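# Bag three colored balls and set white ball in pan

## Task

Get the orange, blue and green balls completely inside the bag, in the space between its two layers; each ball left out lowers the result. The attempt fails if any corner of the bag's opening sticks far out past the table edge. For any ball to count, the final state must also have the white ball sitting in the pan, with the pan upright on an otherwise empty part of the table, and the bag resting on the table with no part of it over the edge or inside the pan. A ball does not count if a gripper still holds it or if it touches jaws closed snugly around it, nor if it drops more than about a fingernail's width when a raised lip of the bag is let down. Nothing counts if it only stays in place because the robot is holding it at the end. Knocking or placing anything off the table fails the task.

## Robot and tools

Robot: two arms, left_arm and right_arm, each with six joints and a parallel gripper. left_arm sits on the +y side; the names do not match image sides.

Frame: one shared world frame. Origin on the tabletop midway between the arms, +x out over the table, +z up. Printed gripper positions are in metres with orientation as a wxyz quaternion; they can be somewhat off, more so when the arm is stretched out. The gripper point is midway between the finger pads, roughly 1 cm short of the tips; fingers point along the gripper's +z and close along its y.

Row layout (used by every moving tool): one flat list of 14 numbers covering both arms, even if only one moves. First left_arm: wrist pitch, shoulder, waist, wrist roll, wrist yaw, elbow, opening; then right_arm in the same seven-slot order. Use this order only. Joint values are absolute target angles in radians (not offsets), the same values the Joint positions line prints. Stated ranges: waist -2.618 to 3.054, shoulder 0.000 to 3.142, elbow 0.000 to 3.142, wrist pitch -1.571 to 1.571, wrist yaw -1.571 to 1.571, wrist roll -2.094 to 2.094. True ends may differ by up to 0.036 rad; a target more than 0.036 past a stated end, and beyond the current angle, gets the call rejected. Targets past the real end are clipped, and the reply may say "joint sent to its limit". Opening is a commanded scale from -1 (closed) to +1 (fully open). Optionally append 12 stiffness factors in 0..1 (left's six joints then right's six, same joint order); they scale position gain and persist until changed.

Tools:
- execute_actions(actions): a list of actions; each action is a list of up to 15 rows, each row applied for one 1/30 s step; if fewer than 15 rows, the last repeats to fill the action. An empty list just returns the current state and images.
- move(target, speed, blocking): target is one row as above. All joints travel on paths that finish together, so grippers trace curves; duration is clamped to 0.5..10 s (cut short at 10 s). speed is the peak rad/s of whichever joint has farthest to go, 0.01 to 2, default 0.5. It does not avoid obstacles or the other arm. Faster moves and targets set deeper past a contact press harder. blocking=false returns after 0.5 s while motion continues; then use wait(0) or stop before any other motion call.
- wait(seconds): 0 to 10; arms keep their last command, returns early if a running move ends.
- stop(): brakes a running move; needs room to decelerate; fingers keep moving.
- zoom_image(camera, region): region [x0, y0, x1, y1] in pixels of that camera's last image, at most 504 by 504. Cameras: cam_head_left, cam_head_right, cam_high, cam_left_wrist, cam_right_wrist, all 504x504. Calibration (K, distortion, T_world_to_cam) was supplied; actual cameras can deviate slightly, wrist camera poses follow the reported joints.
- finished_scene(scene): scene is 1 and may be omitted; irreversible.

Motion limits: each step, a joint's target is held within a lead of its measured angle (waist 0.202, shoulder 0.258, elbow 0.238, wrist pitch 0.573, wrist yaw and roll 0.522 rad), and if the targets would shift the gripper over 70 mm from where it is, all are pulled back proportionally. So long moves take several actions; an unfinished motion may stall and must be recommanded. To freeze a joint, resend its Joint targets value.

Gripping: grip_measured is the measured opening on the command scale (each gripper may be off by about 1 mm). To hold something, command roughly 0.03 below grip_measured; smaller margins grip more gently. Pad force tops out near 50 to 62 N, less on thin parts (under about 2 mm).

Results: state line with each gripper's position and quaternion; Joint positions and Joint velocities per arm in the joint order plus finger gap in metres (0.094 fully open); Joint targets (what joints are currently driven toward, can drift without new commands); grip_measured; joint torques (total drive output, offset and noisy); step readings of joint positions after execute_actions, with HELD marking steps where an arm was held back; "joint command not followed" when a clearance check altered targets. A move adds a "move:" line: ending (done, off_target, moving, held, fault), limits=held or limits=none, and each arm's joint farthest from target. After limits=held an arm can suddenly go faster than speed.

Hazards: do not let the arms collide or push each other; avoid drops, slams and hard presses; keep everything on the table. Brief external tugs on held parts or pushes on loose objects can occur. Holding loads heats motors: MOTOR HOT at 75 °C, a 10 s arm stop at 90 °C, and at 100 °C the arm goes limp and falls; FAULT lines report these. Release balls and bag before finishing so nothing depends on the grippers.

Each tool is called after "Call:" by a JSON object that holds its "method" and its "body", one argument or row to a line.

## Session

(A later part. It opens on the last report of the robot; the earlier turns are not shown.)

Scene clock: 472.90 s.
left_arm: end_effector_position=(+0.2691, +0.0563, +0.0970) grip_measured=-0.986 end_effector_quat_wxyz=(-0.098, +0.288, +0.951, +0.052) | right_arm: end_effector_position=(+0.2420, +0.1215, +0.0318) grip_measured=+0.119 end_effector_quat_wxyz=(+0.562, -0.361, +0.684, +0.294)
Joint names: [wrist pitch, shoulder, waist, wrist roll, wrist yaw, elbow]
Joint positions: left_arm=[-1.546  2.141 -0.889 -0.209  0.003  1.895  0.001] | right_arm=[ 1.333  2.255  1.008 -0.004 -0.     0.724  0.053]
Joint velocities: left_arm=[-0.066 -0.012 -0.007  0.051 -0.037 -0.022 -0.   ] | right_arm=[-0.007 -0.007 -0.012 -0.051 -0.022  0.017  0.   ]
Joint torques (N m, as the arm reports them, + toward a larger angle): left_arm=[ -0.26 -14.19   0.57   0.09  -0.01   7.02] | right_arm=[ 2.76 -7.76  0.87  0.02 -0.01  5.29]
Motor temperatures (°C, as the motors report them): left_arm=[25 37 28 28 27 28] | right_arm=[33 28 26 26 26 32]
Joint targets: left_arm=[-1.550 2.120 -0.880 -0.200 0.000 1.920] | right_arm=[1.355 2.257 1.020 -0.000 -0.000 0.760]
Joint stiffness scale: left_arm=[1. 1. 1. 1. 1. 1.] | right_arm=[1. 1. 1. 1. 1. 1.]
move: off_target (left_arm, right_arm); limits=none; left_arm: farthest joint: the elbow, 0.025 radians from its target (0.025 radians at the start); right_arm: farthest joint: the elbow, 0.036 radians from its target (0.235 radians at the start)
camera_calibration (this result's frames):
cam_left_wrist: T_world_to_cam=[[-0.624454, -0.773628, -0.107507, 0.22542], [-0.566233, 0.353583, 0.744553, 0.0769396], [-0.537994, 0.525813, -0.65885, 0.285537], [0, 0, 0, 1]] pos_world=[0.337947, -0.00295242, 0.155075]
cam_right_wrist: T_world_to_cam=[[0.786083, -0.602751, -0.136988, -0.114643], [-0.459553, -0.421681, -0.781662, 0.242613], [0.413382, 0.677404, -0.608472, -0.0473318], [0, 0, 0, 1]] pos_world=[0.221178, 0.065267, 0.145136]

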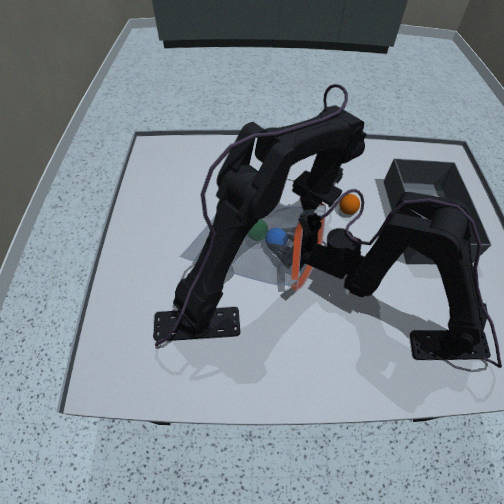

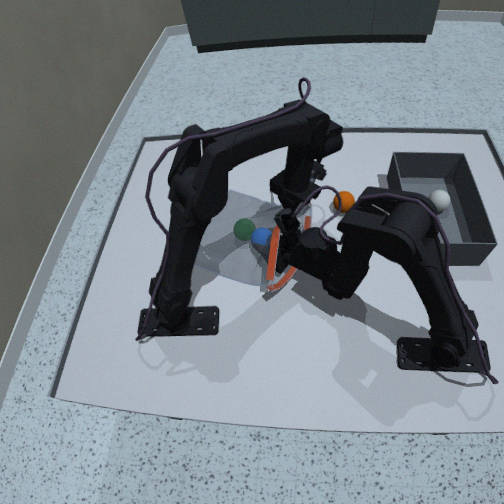

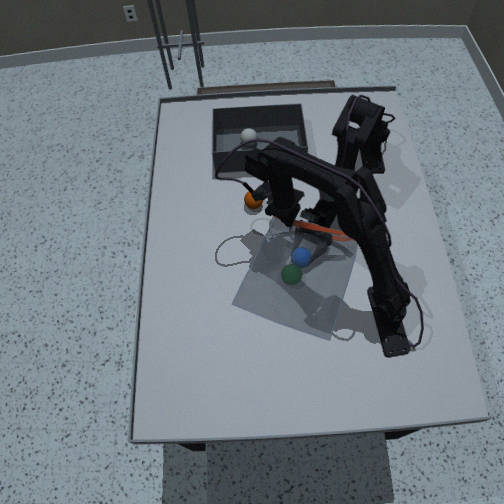

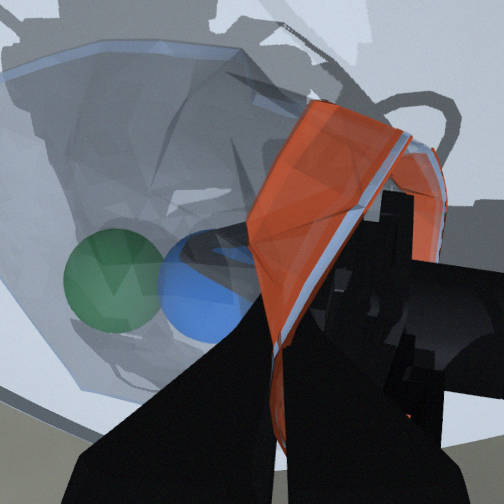

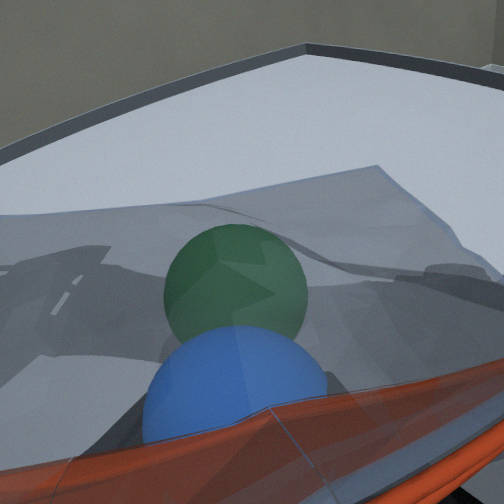

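Call:
{"method": "move", "body": {
  "target": [-1.55,2.12,-0.88,-0.2,0,1.92,-1,1.30,2.257,1.02,0,0,0.76,0.11],
  "speed": 0.1
}}

Call:
{"method": "move", "body": {
  "target": [-1.55,2.12,-0.88,-0.2,0,1.92,-1,1.30,2.257,1.02,0,0,0.76,0.45]
}}

Call:
{"method": "move", "body": {
  "target": [-1.55,2.12,-0.88,-0.2,0,1.92,-1,1.24,2.05,1.02,0,0,0.51,0.45],
  "speed": 0.2
}}

Call:
{"method": "move", "body": {
  "target": [-1.55,2.12,-0.88,-0.2,0,1.92,-1,0.6,1.28,1.02,0,0,0.18,0.45],
  "speed": 0.4
}}

Scene clock: 478.83 s.
left_arm: end_effector_position=(+0.2691, +0.0563, +0.0970) grip_measured=-0.986 end_effector_quat_wxyz=(-0.098, +0.288, +0.951, +0.052) | right_arm: end_effector_position=(+0.2415, +0.1208, +0.0279) grip_measured=+0.119 end_effector_quat_wxyz=(+0.556, -0.363, +0.689, +0.291)
Joint names: [wrist pitch, shoulder, waist, wrist roll, wrist yaw, elbow]
Joint positions: left_arm=[-1.546  2.141 -0.889 -0.209  0.003  1.895  0.001] | right_arm=[ 1.317  2.255  1.008 -0.004 -0.     0.724  0.053]
Joint velocities: left_arm=[ 0.037  0.007 -0.017 -0.037 -0.022 -0.017  0.002] | right_arm=[-0.007  0.012  0.002 -0.051 -0.022 -0.012  0.   ]
Joint torques (N m, as the arm reports them, + toward a larger angle): left_arm=[ -0.25 -14.15   0.62   0.09  -0.01   7.01] | right_arm=[ 2.31 -7.79  0.86  0.02 -0.01  5.3 ]
Motor temperatures (°C, as the motors report them): left_arm=[25 37 28 28 27 28] | right_arm=[34 29 26 26 26 32]
Joint targets: left_arm=[-1.550 2.120 -0.880 -0.200 0.000 1.920] | right_arm=[1.300 2.257 1.020 -0.000 0.000 0.760]
Joint stiffness scale: left_arm=[1. 1. 1. 1. 1. 1.] | right_arm=[1. 1. 1. 1. 1. 1.]
move: off_target (left_arm, right_arm); limits=none; left_arm: farthest joint: the elbow, 0.025 radians from its target (0.025 radians at the start); right_arm: farthest joint: the elbow, 0.036 radians from its target (0.036 radians at the start)
camera_calibration (this result's frames):
cam_left_wrist: T_world_to_cam=[[-0.624454, -0.773628, -0.107507, 0.22542], [-0.566233, 0.353583, 0.744553, 0.0769396], [-0.537994, 0.525813, -0.65885, 0.285537], [0, 0, 0, 1]] pos_world=[0.337947, -0.00295242, 0.155075]
cam_right_wrist: T_world_to_cam=[[0.78484, -0.604552, -0.136174, -0.114722], [-0.466621, -0.431925, -0.77182, 0.241738], [0.407789, 0.669297, -0.621088, -0.0463736], [0, 0, 0, 1]] pos_world=[0.221749, 0.0660946, 0.142154]

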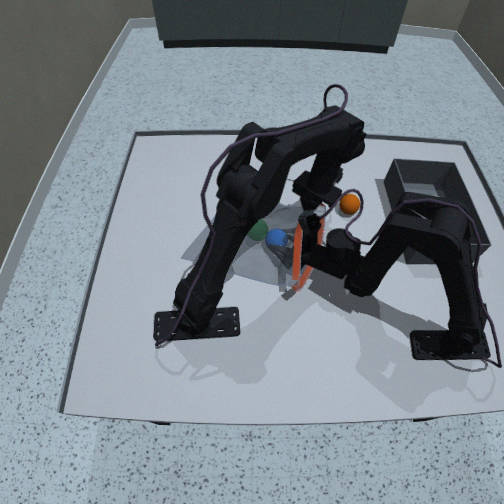

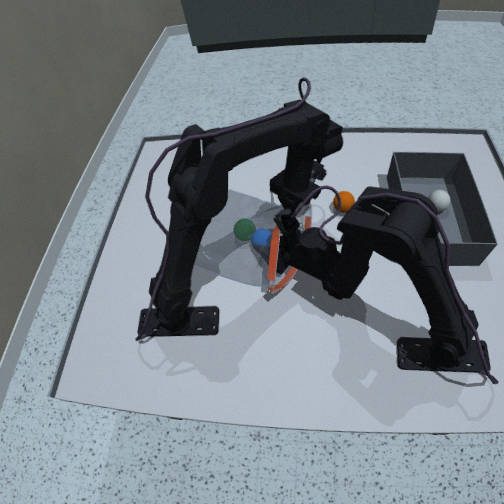

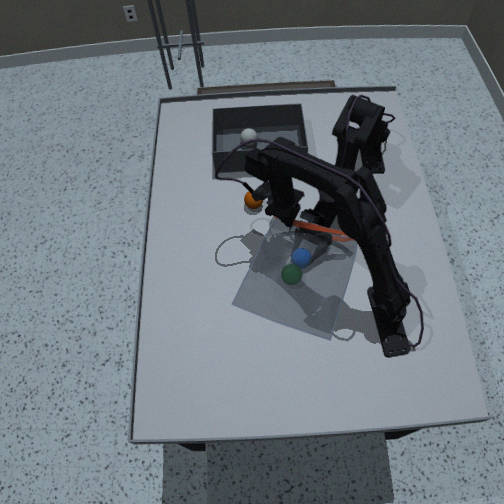

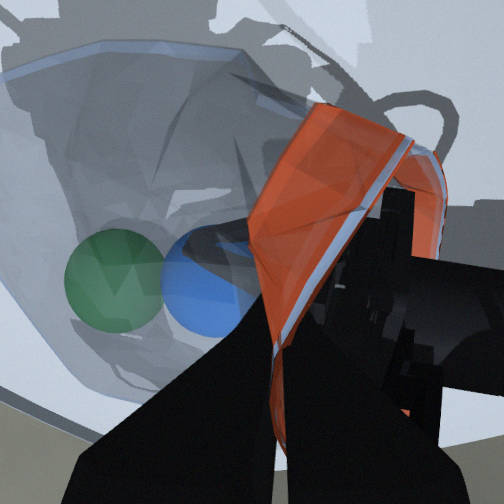

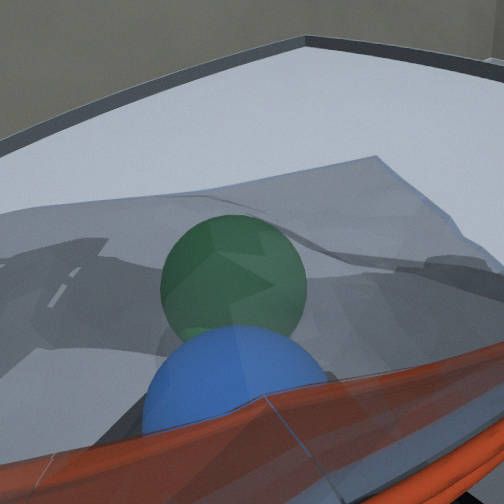

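Scene clock: 479.57 s.
left_arm: end_effector_position=(+0.2691, +0.0563, +0.0970) grip_measured=-0.986 end_effector_quat_wxyz=(-0.098, +0.288, +0.951, +0.052) | right_arm: end_effector_position=(+0.2412, +0.1203, +0.0253) grip_measured=+0.447 end_effector_quat_wxyz=(+0.553, -0.365, +0.692, +0.289)
Joint names: [wrist pitch, shoulder, waist, wrist roll, wrist yaw, elbow]
Joint positions: left_arm=[-1.546  2.141 -0.889 -0.209  0.003  1.895  0.001] | right_arm=[ 1.307  2.255  1.008 -0.004 -0.     0.724  0.068]
Joint velocities: left_arm=[-0.007 -0.002 -0.002  0.007 -0.051  0.012 -0.   ] | right_arm=[ 0.051 -0.022  0.012 -0.037 -0.066 -0.002 -0.   ]
Joint torques (N m, as the arm reports them, + toward a larger angle): left_arm=[ -0.26 -14.18   0.59   0.09  -0.01   7.01] | right_arm=[ 2.43 -7.78  0.85  0.01 -0.01  5.3 ]
Motor temperatures (°C, as the motors report them): left_arm=[25 37 28 28 27 28] | right_arm=[34 29 26 26 26 32]
Joint targets: left_arm=[-1.550 2.120 -0.880 -0.200 -0.000 1.920] | right_arm=[1.300 2.257 1.020 0.000 0.000 0.760]
Joint stiffness scale: left_arm=[1. 1. 1. 1. 1. 1.] | right_arm=[1. 1. 1. 1. 1. 1.]
move: off_target (left_arm, right_arm); limits=none; left_arm: farthest joint: the elbow, 0.025 radians from its target (0.025 radians at the start); right_arm: farthest joint: the elbow, 0.036 radians from its target (0.036 radians at the start)
camera_calibration (this result's frames):
cam_left_wrist: T_world_to_cam=[[-0.624454, -0.773628, -0.107507, 0.22542], [-0.566233, 0.353583, 0.744553, 0.0769396], [-0.537994, 0.525813, -0.65885, 0.285537], [0, 0, 0, 1]] pos_world=[0.337947, -0.00295242, 0.155075]
cam_right_wrist: T_world_to_cam=[[0.784016, -0.605747, -0.135611, -0.114777], [-0.471282, -0.438681, -0.765148, 0.241146], [0.403996, 0.663799, -0.62941, -0.0457427], [0, 0, 0, 1]] pos_world=[0.222115, 0.0666245, 0.140157]

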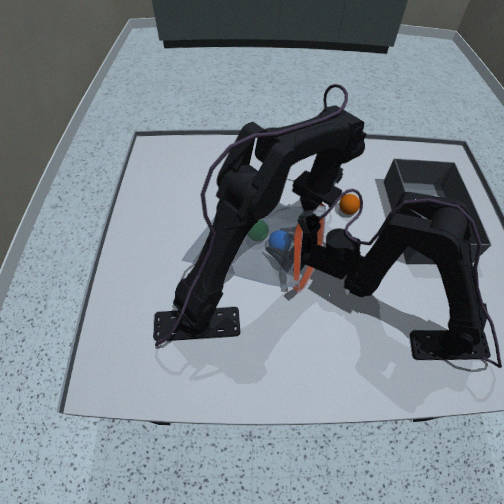

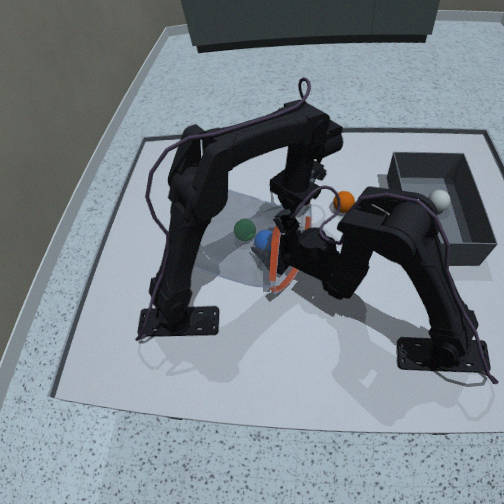

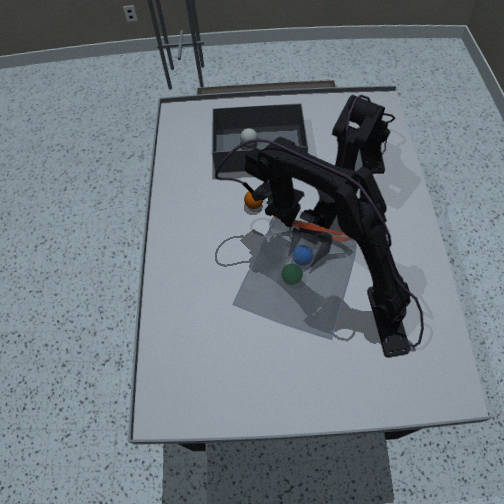

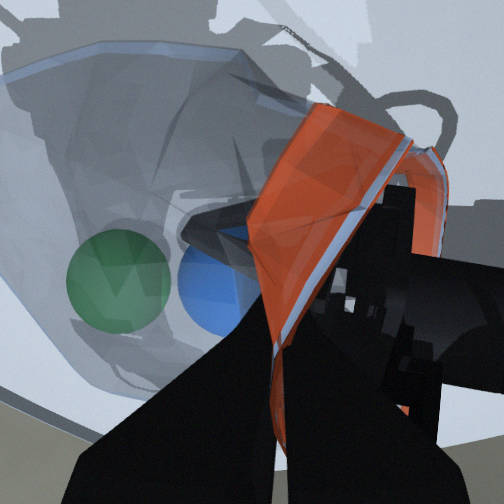

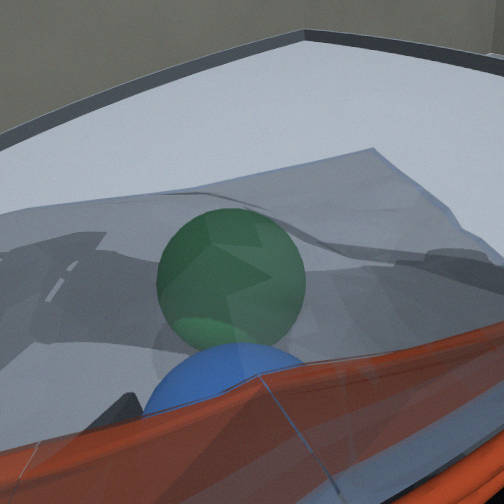

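Scene clock: 481.13 s.
left_arm: end_effector_position=(+0.2691, +0.0563, +0.0970) grip_measured=-0.986 end_effector_quat_wxyz=(-0.098, +0.288, +0.951, +0.052) | right_arm: end_effector_position=(+0.2148, +0.0821, +0.0352) grip_measured=+0.447 end_effector_quat_wxyz=(+0.528, -0.375, +0.710, +0.276)
Joint names: [wrist pitch, shoulder, waist, wrist roll, wrist yaw, elbow]
Joint positions: left_arm=[-1.546  2.141 -0.889 -0.209  0.003  1.895  0.001] | right_arm=[ 1.245  2.071  1.008 -0.004 -0.     0.533  0.068]
Joint velocities: left_arm=[ 0.007  0.012  0.002 -0.022  0.051 -0.022 -0.001] | right_arm=[-0.007  0.007  0.012  0.066 -0.022 -0.022 -0.001]
Joint torques (N m, as the arm reports them, + toward a larger angle): left_arm=[ -0.26 -14.2    0.58   0.09  -0.01   7.01] | right_arm=[ 2.46 -8.24  0.87  0.02 -0.01  1.55]
Motor temperatures (°C, as the motors report them): left_arm=[25 37 28 28 27 28] | right_arm=[34 29 26 26 26 32]
Joint targets: left_arm=[-1.550 2.120 -0.880 -0.200 -0.000 1.920] | right_arm=[1.240 2.050 1.020 -0.000 -0.000 0.510]
Joint stiffness scale: left_arm=[1. 1. 1. 1. 1. 1.] | right_arm=[1. 1. 1. 1. 1. 1.]
move: off_target (left_arm, right_arm); limits=none; left_arm: farthest joint: the elbow, 0.025 radians from its target (0.025 radians at the start); right_arm: farthest joint: the elbow, 0.023 radians from its target (0.214 radians at the start)
camera_calibration (this result's frames):
cam_left_wrist: T_world_to_cam=[[-0.624454, -0.773628, -0.107507, 0.22542], [-0.566233, 0.353583, 0.744553, 0.0769396], [-0.537994, 0.525813, -0.65885, 0.285537], [0, 0, 0, 1]] pos_world=[0.337947, -0.00295242, 0.155075]
cam_right_wrist: T_world_to_cam=[[0.778746, -0.613385, -0.131581, -0.114304], [-0.500565, -0.481126, -0.719689, 0.227637], [0.378139, 0.62632, -0.681714, 0.00701428], [0, 0, 0, 1]] pos_world=[0.200308, 0.0350169, 0.15357]

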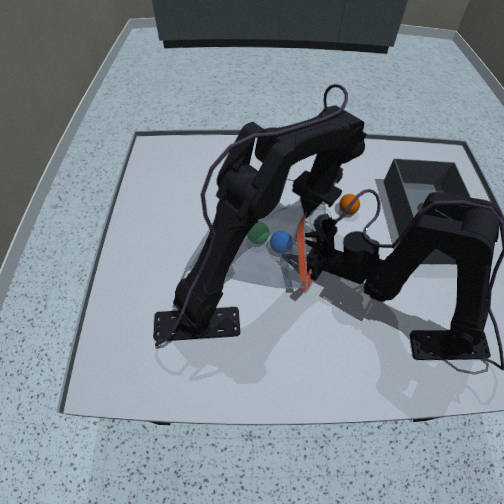

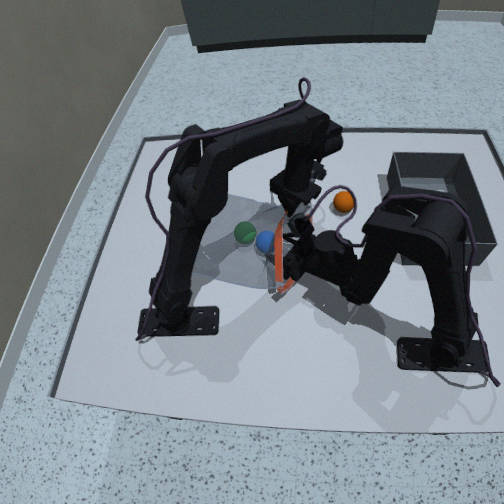

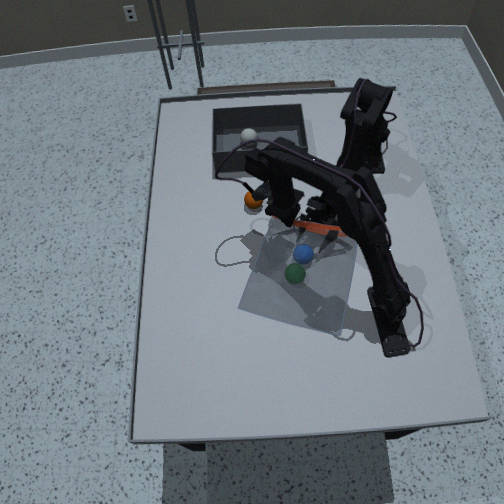

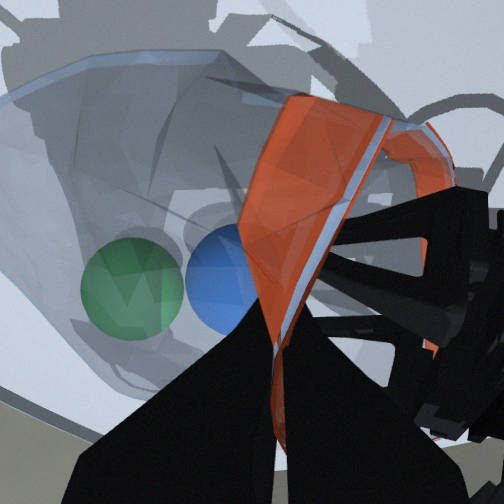

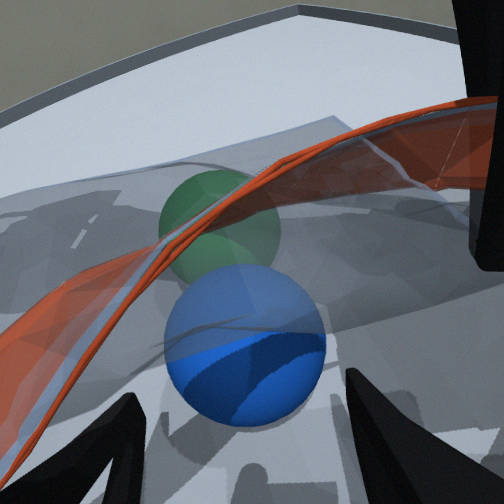

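Scene clock: 483.77 s.
left_arm: end_effector_position=(+0.2691, +0.0563, +0.0970) grip_measured=-0.986 end_effector_quat_wxyz=(-0.098, +0.288, +0.951, +0.052) | right_arm: end_effector_position=(+0.1464, -0.0170, +0.0631) grip_measured=+0.447 end_effector_quat_wxyz=(+0.453, -0.401, +0.760, +0.237)
Joint names: [wrist pitch, shoulder, waist, wrist roll, wrist yaw, elbow]
Joint positions: left_arm=[-1.546  2.141 -0.889 -0.209  0.003  1.895  0.001] | right_arm=[ 0.604  1.299  1.008 -0.004 -0.     0.198  0.068]
Joint velocities: left_arm=[ 0.037 -0.002  0.007  0.007  0.007  0.007 -0.001] | right_arm=[-0.007 -0.027 -0.027  0.037 -0.007 -0.002  0.001]
Joint torques (N m, as the arm reports them, + toward a larger angle): left_arm=[ -0.25 -14.16   0.61   0.08   0.     7.02] | right_arm=[ 2.36 -3.91  0.87  0.02 -0.01  3.52]
Motor temperatures (°C, as the motors report them): left_arm=[25 37 28 28 27 28] | right_arm=[34 29 26 26 26 32]
Joint targets: left_arm=[-1.550 2.120 -0.880 -0.200 0.000 1.920] | right_arm=[0.600 1.280 1.020 0.000 0.000 0.180]
Joint stiffness scale: left_arm=[1. 1. 1. 1. 1. 1.] | right_arm=[1. 1. 1. 1. 1. 1.]
move: off_target (left_arm); limits=none; left_arm: farthest joint: the elbow, 0.025 radians from its target (0.025 radians at the start); right_arm: farthest joint: the shoulder, 0.019 radians from its target (0.791 radians at the start)
camera_calibration (this result's frames):
cam_left_wrist: T_world_to_cam=[[-0.624454, -0.773628, -0.107507, 0.22542], [-0.566233, 0.353583, 0.744553, 0.0769396], [-0.537994, 0.525813, -0.65885, 0.285537], [0, 0, 0, 1]] pos_world=[0.337947, -0.00295242, 0.155075]
cam_right_wrist: T_world_to_cam=[[0.764416, -0.634156, -0.116252, -0.117398], [-0.575011, -0.589033, -0.567806, 0.165289], [0.291601, 0.500886, -0.814912, 0.132922], [0, 0, 0, 1]] pos_world=[0.146024, -0.0436669, 0.188524]

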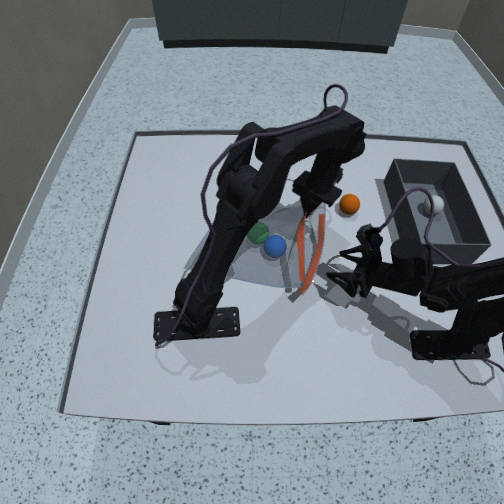

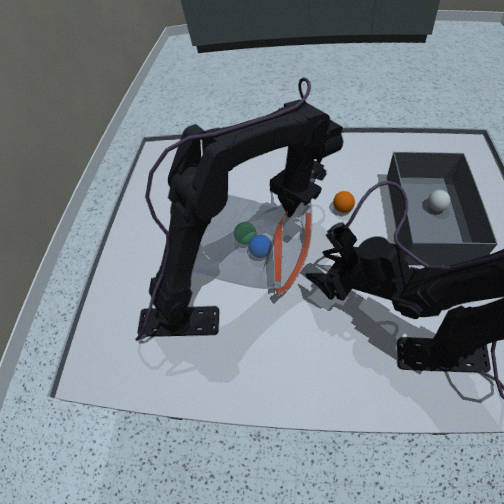

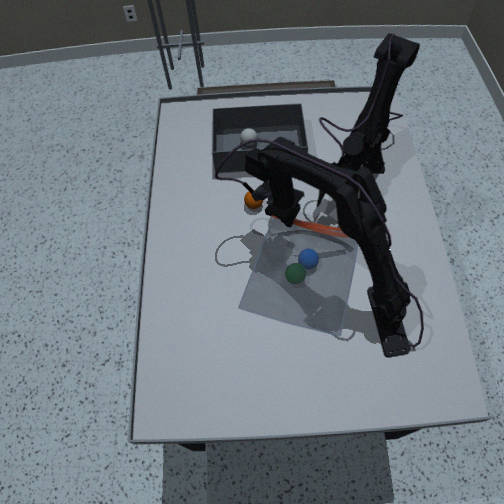

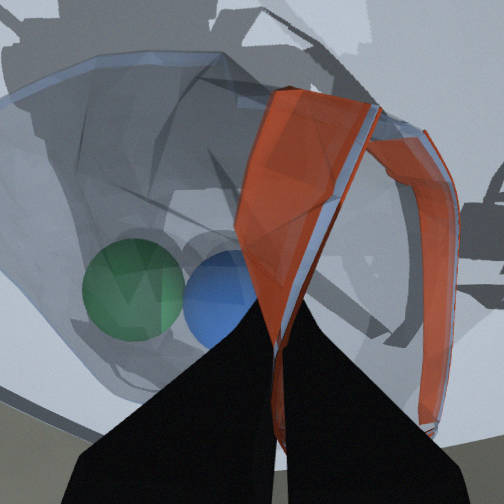

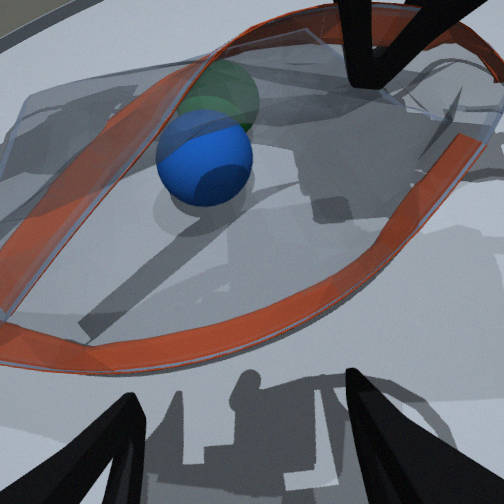

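Call:
{"method": "move", "body": {
  "target": [-1.55,2.12,-0.88,-0.2,0,1.92,-1,0.7,1.28,0.68,0,0,0.25,0.7],
  "speed": 0.5
}}

Call:
{"method": "move", "body": {
  "target": [-1.55,2.12,-0.88,-0.2,0,1.92,-1,0.35,1.475,0.496,0,0,0.555,0.7],
  "speed": 0.4
}}

Scene clock: 498.90 s.
left_arm: end_effector_position=(+0.2691, +0.0563, +0.0970) grip_measured=-0.986 end_effector_quat_wxyz=(-0.098, +0.288, +0.951, +0.052) | right_arm: end_effector_position=(+0.2291, -0.0839, +0.0804) grip_measured=+0.697 end_effector_quat_wxyz=(+0.516, -0.270, +0.794, +0.173)
Joint names: [wrist pitch, shoulder, waist, wrist roll, wrist yaw, elbow]
Joint positions: left_arm=[-1.546  2.141 -0.889 -0.209  0.003  1.895  0.001] | right_arm=[ 0.681  1.299  0.691 -0.004 -0.001  0.198  0.08 ]
Joint velocities: left_arm=[ 0.081 -0.012 -0.007 -0.007 -0.037  0.022  0.   ] | right_arm=[-0.007  0.002 -0.002 -0.022 -0.022 -0.012 -0.   ]
Joint torques (N m, as the arm reports them, + toward a larger angle): left_arm=[ -0.25 -14.18   0.6    0.1    0.     7.01] | right_arm=[ 2.66 -3.93 -0.73  0.02  0.    8.  ]
Motor temperatures (°C, as the motors report them): left_arm=[25 37 28 28 27 28] | right_arm=[34 28 26 26 26 31]
Joint targets: left_arm=[-1.550 2.120 -0.880 -0.200 0.000 1.920] | right_arm=[0.700 1.280 0.680 -0.000 -0.000 0.250]
Joint stiffness scale: left_arm=[1. 1. 1. 1. 1. 1.] | right_arm=[1. 1. 1. 1. 1. 1.]
move: off_target (left_arm, right_arm); limits=none; left_arm: farthest joint: the elbow, 0.025 radians from its target (0.025 radians at the start); right_arm: farthest joint: the elbow, 0.052 radians from its target (0.052 radians at the start)
camera_calibration (this result's frames):
cam_left_wrist: T_world_to_cam=[[-0.624454, -0.773628, -0.107507, 0.22542], [-0.566233, 0.353583, 0.744553, 0.0769396], [-0.537994, 0.525813, -0.65885, 0.285537], [0, 0, 0, 1]] pos_world=[0.337947, -0.00295242, 0.155075]
cam_right_wrist: T_world_to_cam=[[0.536854, -0.834637, -0.123165, -0.185113], [-0.692875, -0.352879, -0.628809, 0.234972], [0.481365, 0.422916, -0.767743, 0.102551], [0, 0, 0, 1]] pos_world=[0.21282, -0.114956, 0.203686]

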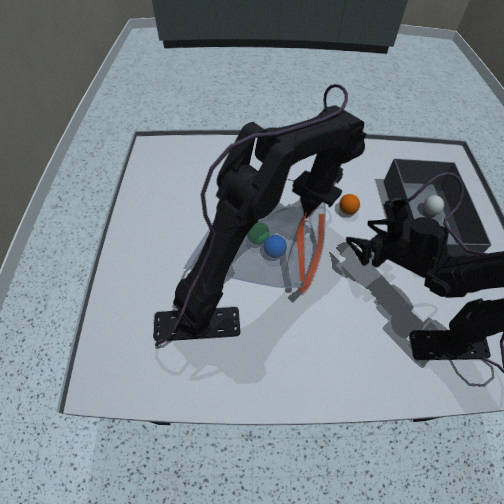

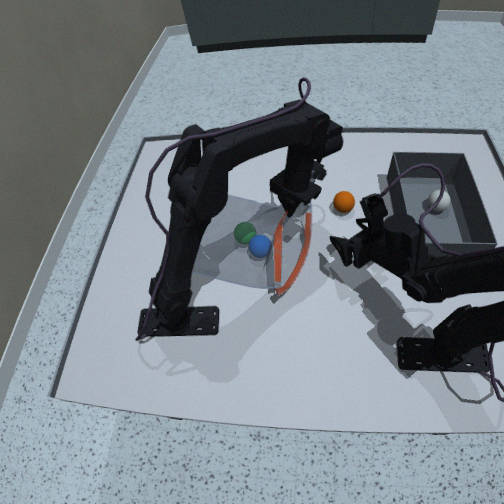

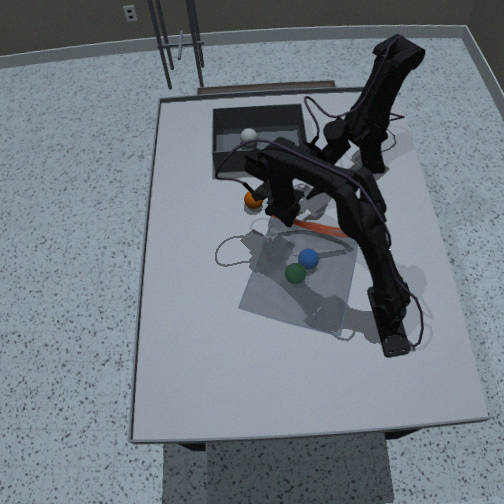

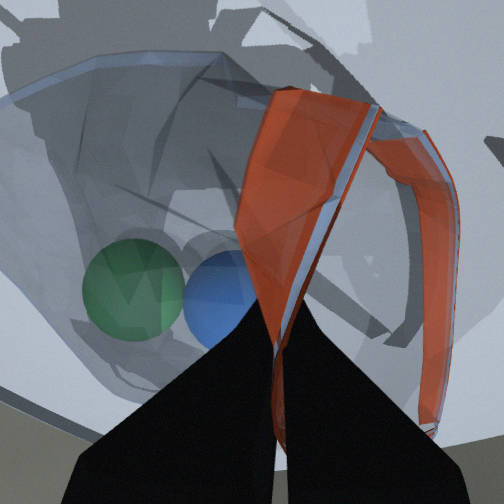

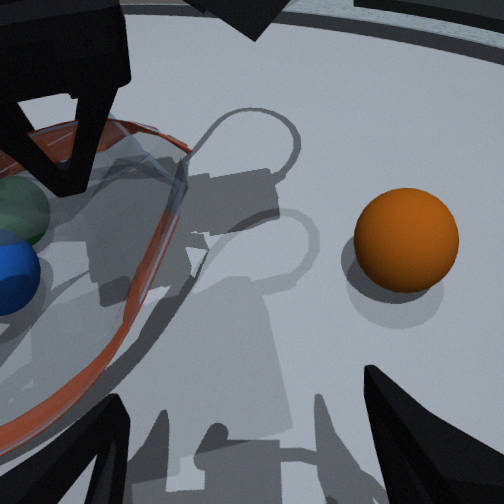

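Scene clock: 500.53 s.
left_arm: end_effector_position=(+0.2691, +0.0563, +0.0970) grip_measured=-0.986 end_effector_quat_wxyz=(-0.098, +0.288, +0.951, +0.052) | right_arm: end_effector_position=(+0.3065, -0.1148, +0.0765) grip_measured=+0.697 end_effector_quat_wxyz=(+0.455, -0.206, +0.860, +0.108)
Joint names: [wrist pitch, shoulder, waist, wrist roll, wrist yaw, elbow]
Joint positions: left_arm=[-1.546  2.141 -0.889 -0.209  0.003  1.895  0.001] | right_arm=[ 0.354  1.47   0.507 -0.004 -0.001  0.518  0.08 ]
Joint velocities: left_arm=[ 0.007  0.007 -0.012 -0.007 -0.037  0.007  0.   ] | right_arm=[ 0.037 -0.017 -0.022  0.007  0.007 -0.002  0.   ]
Joint torques (N m, as the arm reports them, + toward a larger angle): left_arm=[ -0.25 -14.14   0.59   0.08  -0.02   7.02] | right_arm=[ 2.28 -3.9  -0.71  0.02  0.    7.4 ]
Motor temperatures (°C, as the motors report them): left_arm=[25 37 28 28 27 28] | right_arm=[34 28 26 26 26 31]
Joint targets: left_arm=[-1.550 2.120 -0.880 -0.200 -0.000 1.920] | right_arm=[0.350 1.475 0.496 0.000 0.000 0.555]
Joint stiffness scale: left_arm=[1. 1. 1. 1. 1. 1.] | right_arm=[1. 1. 1. 1. 1. 1.]
move: off_target (left_arm, right_arm); limits=none; left_arm: farthest joint: the elbow, 0.025 radians from its target (0.025 radians at the start); right_arm: farthest joint: the elbow, 0.037 radians from its target (0.357 radians at the start)
camera_calibration (this result's frames):
cam_left_wrist: T_world_to_cam=[[-0.624454, -0.773628, -0.107507, 0.22542], [-0.566233, 0.353583, 0.744553, 0.0769396], [-0.537994, 0.525813, -0.65885, 0.285537], [0, 0, 0, 1]] pos_world=[0.337947, -0.00295242, 0.155075]
cam_right_wrist: T_world_to_cam=[[0.35641, -0.928133, -0.107426, -0.209575], [-0.83471, -0.264638, -0.482935, 0.317705], [0.419799, 0.261793, -0.869042, 0.083535], [0, 0, 0, 1]] pos_world=[0.304818, -0.132306, 0.203512]

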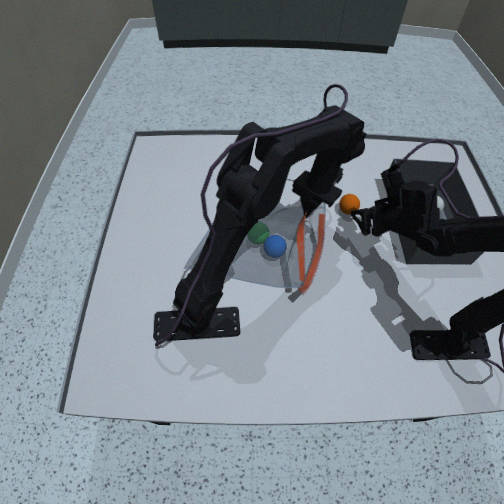

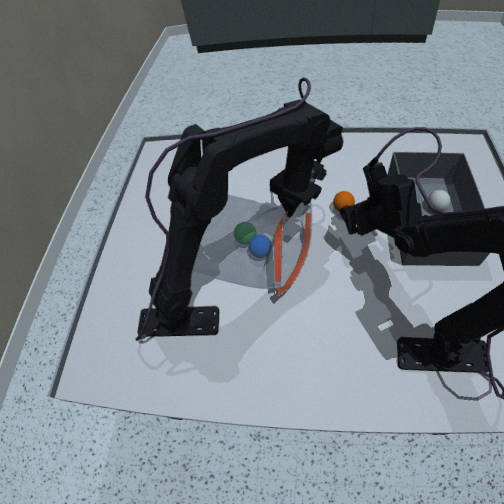

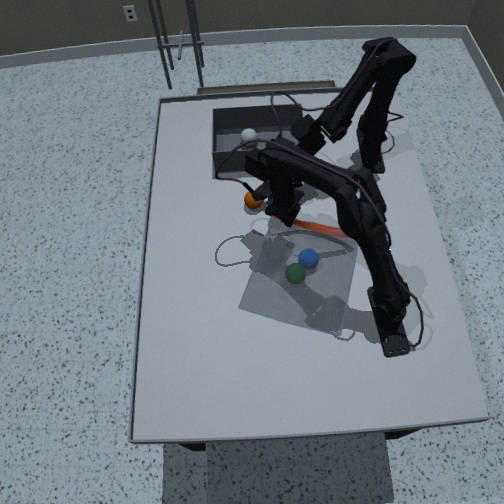

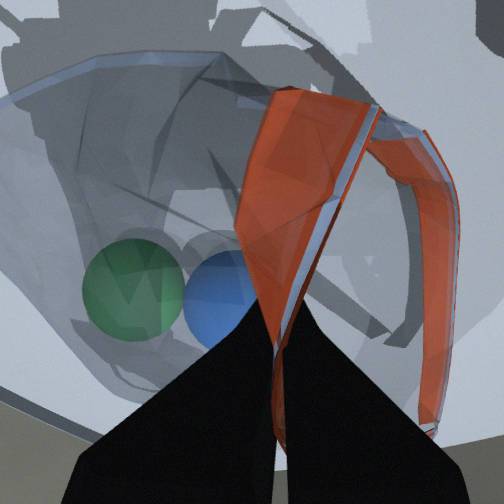

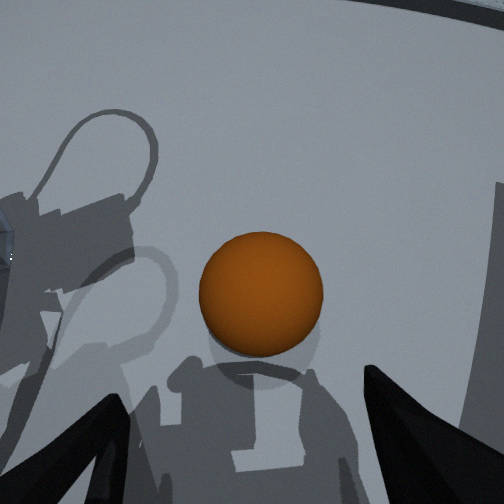

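Call:
{"method": "move", "body": {
  "target": [-1.55,2.12,-0.88,-0.2,0,1.92,-1,0.59,1.892,0.476,0,0,0.757,0.7],
  "speed": 0.25
}}

Scene clock: 510.33 s.
left_arm: end_effector_position=(+0.2691, +0.0563, +0.0970) grip_measured=-0.986 end_effector_quat_wxyz=(-0.098, +0.288, +0.951, +0.052) | right_arm: end_effector_position=(+0.3713, -0.0916, +0.0257) grip_measured=+0.697 end_effector_quat_wxyz=(+0.454, -0.198, +0.862, +0.103)
Joint names: [wrist pitch, shoulder, waist, wrist roll, wrist yaw, elbow]
Joint positions: left_arm=[-1.546  2.141 -0.889 -0.209  0.003  1.895  0.001] | right_arm=[ 0.572  1.892  0.488 -0.004 -0.001  0.718  0.08 ]
Joint velocities: left_arm=[-0.051  0.002 -0.007 -0.051 -0.007 -0.022  0.001] | right_arm=[-0.022 -0.017 -0.002 -0.037 -0.022 -0.022  0.   ]
Joint torques (N m, as the arm reports them, + toward a larger angle): left_arm=[ -0.25 -14.16   0.61   0.08   0.     7.01] | right_arm=[ 2.51 -6.77 -0.82  0.01  0.    6.81]
Motor temperatures (°C, as the motors report them): left_arm=[25 37 28 28 27 28] | right_arm=[34 28 26 26 26 32]
Joint targets: left_arm=[-1.550 2.120 -0.880 -0.200 -0.000 1.920] | right_arm=[0.590 1.892 0.476 -0.000 0.000 0.757]
Joint stiffness scale: left_arm=[1. 1. 1. 1. 1. 1.] | right_arm=[1. 1. 1. 1. 1. 1.]
move: off_target (left_arm, right_arm); limits=none; left_arm: farthest joint: the elbow, 0.025 radians from its target (0.025 radians at the start); right_arm: farthest joint: the elbow, 0.039 radians from its target (0.239 radians at the start)
camera_calibration (this result's frames):
cam_left_wrist: T_world_to_cam=[[-0.624454, -0.773628, -0.107507, 0.22542], [-0.566233, 0.353583, 0.744553, 0.0769396], [-0.537994, 0.525813, -0.65885, 0.285537], [0, 0, 0, 1]] pos_world=[0.337947, -0.00295242, 0.155075]
cam_right_wrist: T_world_to_cam=[[0.338988, -0.93468, -0.107051, -0.210759], [-0.841071, -0.250104, -0.479633, 0.357055], [0.421529, 0.252627, -0.870915, 0.00462479], [0, 0, 0, 1]] pos_world=[0.369804, -0.108859, 0.152721]

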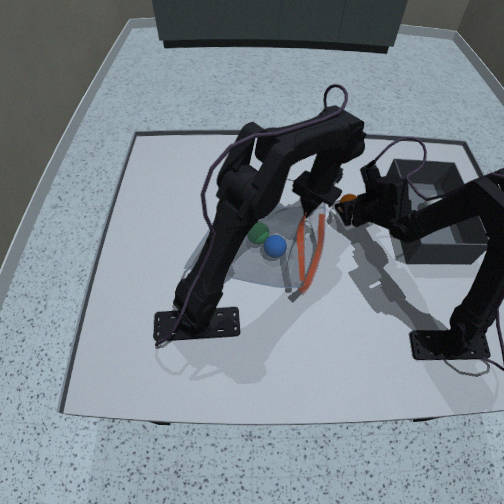

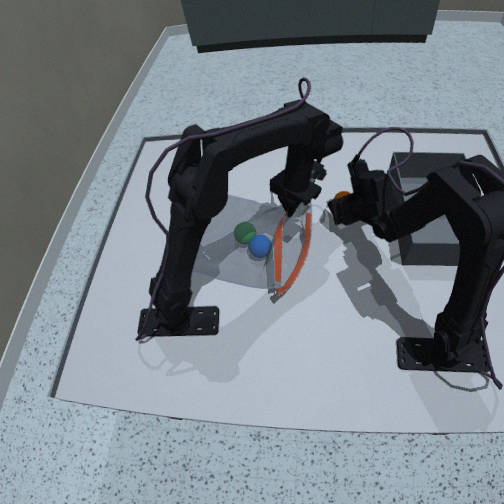

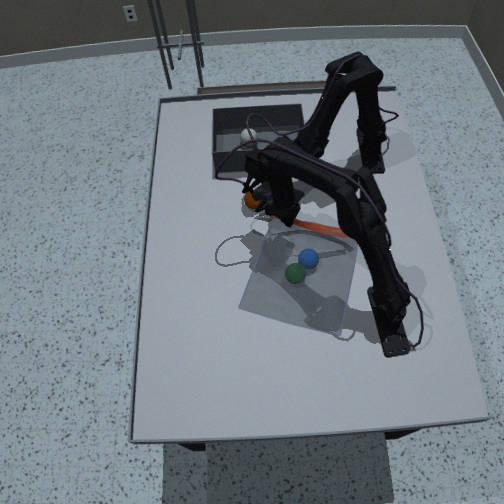

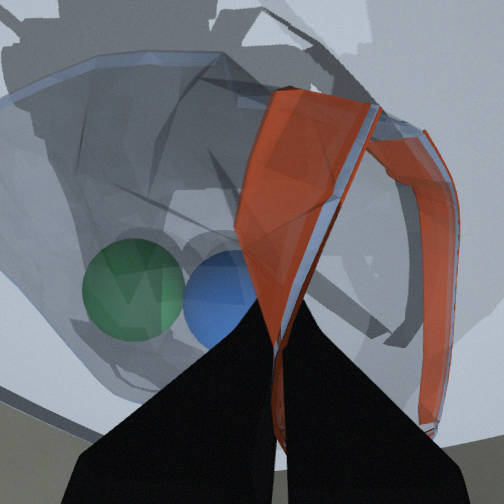

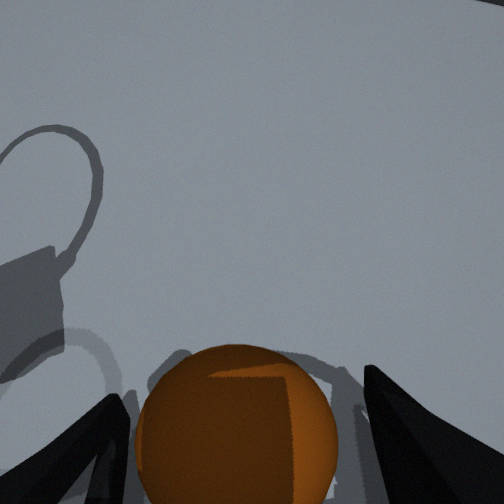

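Call:
{"method": "execute_actions", "body": {
  "actions": [
    [[-1.55,2.12,-0.88,-0.2,0,1.92,-1,0.59,1.892,0.476,0,0,0.757,0.35]],
    [[-1.55,2.12,-0.88,-0.2,0,1.92,-1,0.59,1.892,0.476,0,0,0.757,0.2]]
  ]
}}

Scene clock: 514.63 s.
left_arm: end_effector_position=(+0.2691, +0.0563, +0.0970) grip_measured=-0.986 end_effector_quat_wxyz=(-0.098, +0.288, +0.951, +0.052) | right_arm: end_effector_position=(+0.3714, -0.0916, +0.0258) grip_measured=+0.204 end_effector_quat_wxyz=(+0.454, -0.198, +0.862, +0.103)
Joint names: [wrist pitch, shoulder, waist, wrist roll, wrist yaw, elbow]
Joint positions: left_arm=[-1.546  2.141 -0.889 -0.209  0.003  1.895  0.001] | right_arm=[ 0.572  1.892  0.488 -0.003 -0.001  0.718  0.057]
Joint velocities: left_arm=[-0.022 -0.007  0.012  0.051  0.095 -0.017 -0.001] | right_arm=[-0.007  0.007 -0.007  0.037 -0.022  0.002 -0.001]
Joint torques (N m, as the arm reports them, + toward a larger angle): left_arm=[ -0.25 -14.12   0.61   0.08  -0.02   7.04] | right_arm=[ 2.52 -6.75 -0.83  0.02  0.    6.77]
Motor temperatures (°C, as the motors report them): left_arm=[25 37 28 28 27 28] | right_arm=[34 28 26 26 26 32]
Joint targets: left_arm=[-1.550 2.120 -0.880 -0.200 0.000 1.920] | right_arm=[0.590 1.892 0.476 0.000 -0.000 0.757]
Joint stiffness scale: left_arm=[1. 1. 1. 1. 1. 1.] | right_arm=[1. 1. 1. 1. 1. 1.]
Step readings (joint positions; steps 1 to 15: 1st action; 16 to 30: 2nd action):
0: left_arm=[-1.546 2.141 -0.889 -0.209 0.003 1.895] | right_arm=[0.572 1.892 0.488 -0.004 -0.001 0.718]
1: left_arm=[-1.546 2.141 -0.889 -0.209 0.003 1.895] | right_arm=[0.572 1.892 0.488 -0.004 -0.001 0.718]
2: left_arm=[-1.546 2.141 -0.889 -0.209 0.003 1.895] | right_arm=[0.572 1.892 0.488 -0.004 -0.001 0.718]
4: left_arm=[-1.546 2.141 -0.889 -0.209 0.003 1.895] | right_arm=[0.572 1.892 0.488 -0.004 -0.001 0.718]
8: left_arm=[-1.546 2.141 -0.889 -0.209 0.003 1.895] | right_arm=[0.572 1.892 0.488 -0.004 -0.001 0.718]
15: left_arm=[-1.546 2.141 -0.889 -0.209 0.003 1.895] | right_arm=[0.572 1.892 0.488 -0.004 -0.001 0.718]
16: left_arm=[-1.546 2.141 -0.889 -0.209 0.003 1.895] | right_arm=[0.572 1.892 0.488 -0.003 -0.001 0.718]
17: left_arm=[-1.546 2.141 -0.889 -0.209 0.003 1.895] | right_arm=[0.572 1.892 0.488 -0.003 -0.001 0.718]
19: left_arm=[-1.546 2.141 -0.889 -0.209 0.003 1.895] | right_arm=[0.572 1.892 0.488 -0.003 -0.001 0.718]
23: left_arm=[-1.546 2.141 -0.889 -0.209 0.003 1.895] | right_arm=[0.572 1.892 0.488 -0.003 -0.001 0.718]
30: Joint positions above
camera_calibration (this result's frames):
cam_left_wrist: T_world_to_cam=[[-0.624454, -0.773628, -0.107507, 0.22542], [-0.566233, 0.353583, 0.744553, 0.0769396], [-0.537994, 0.525813, -0.65885, 0.285537], [0, 0, 0, 1]] pos_world=[0.337947, -0.00295242, 0.155075]
cam_right_wrist: T_world_to_cam=[[0.338808, -0.934706, -0.1074, -0.210672], [-0.841025, -0.249708, -0.479919, 0.357166], [0.421765, 0.252926, -0.870714, 0.00460142], [0, 0, 0, 1]] pos_world=[0.369822, -0.108893, 0.152791]

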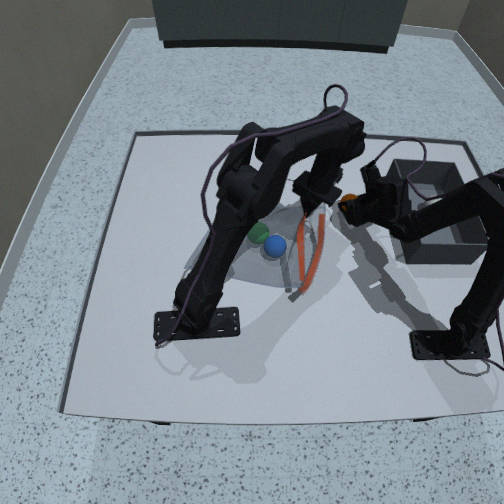

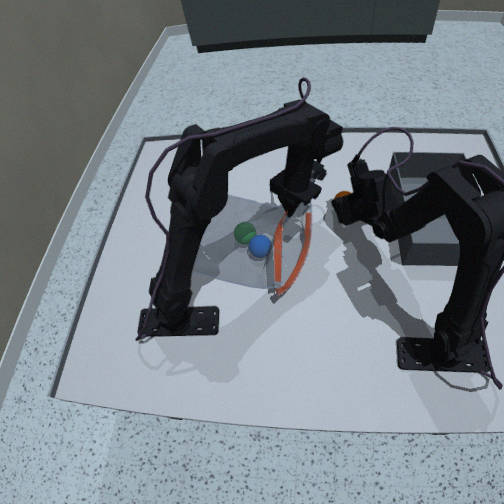

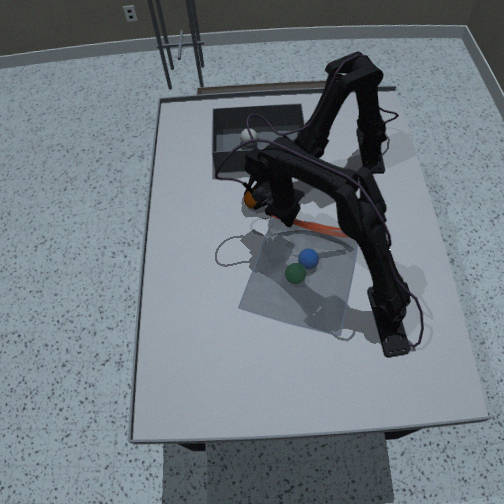

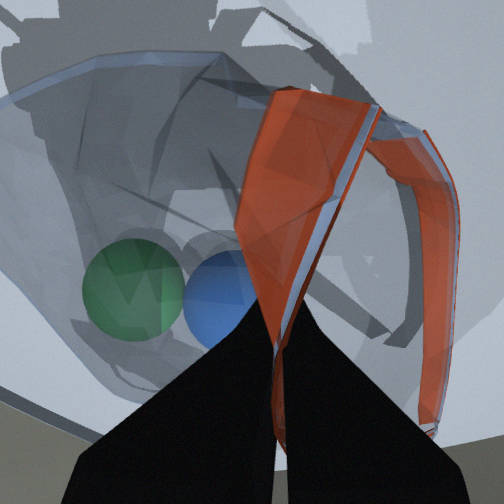

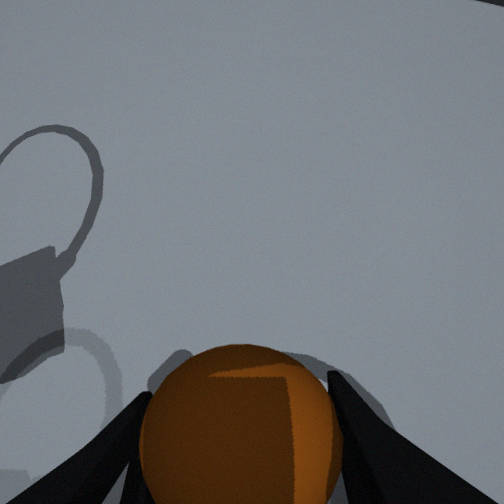

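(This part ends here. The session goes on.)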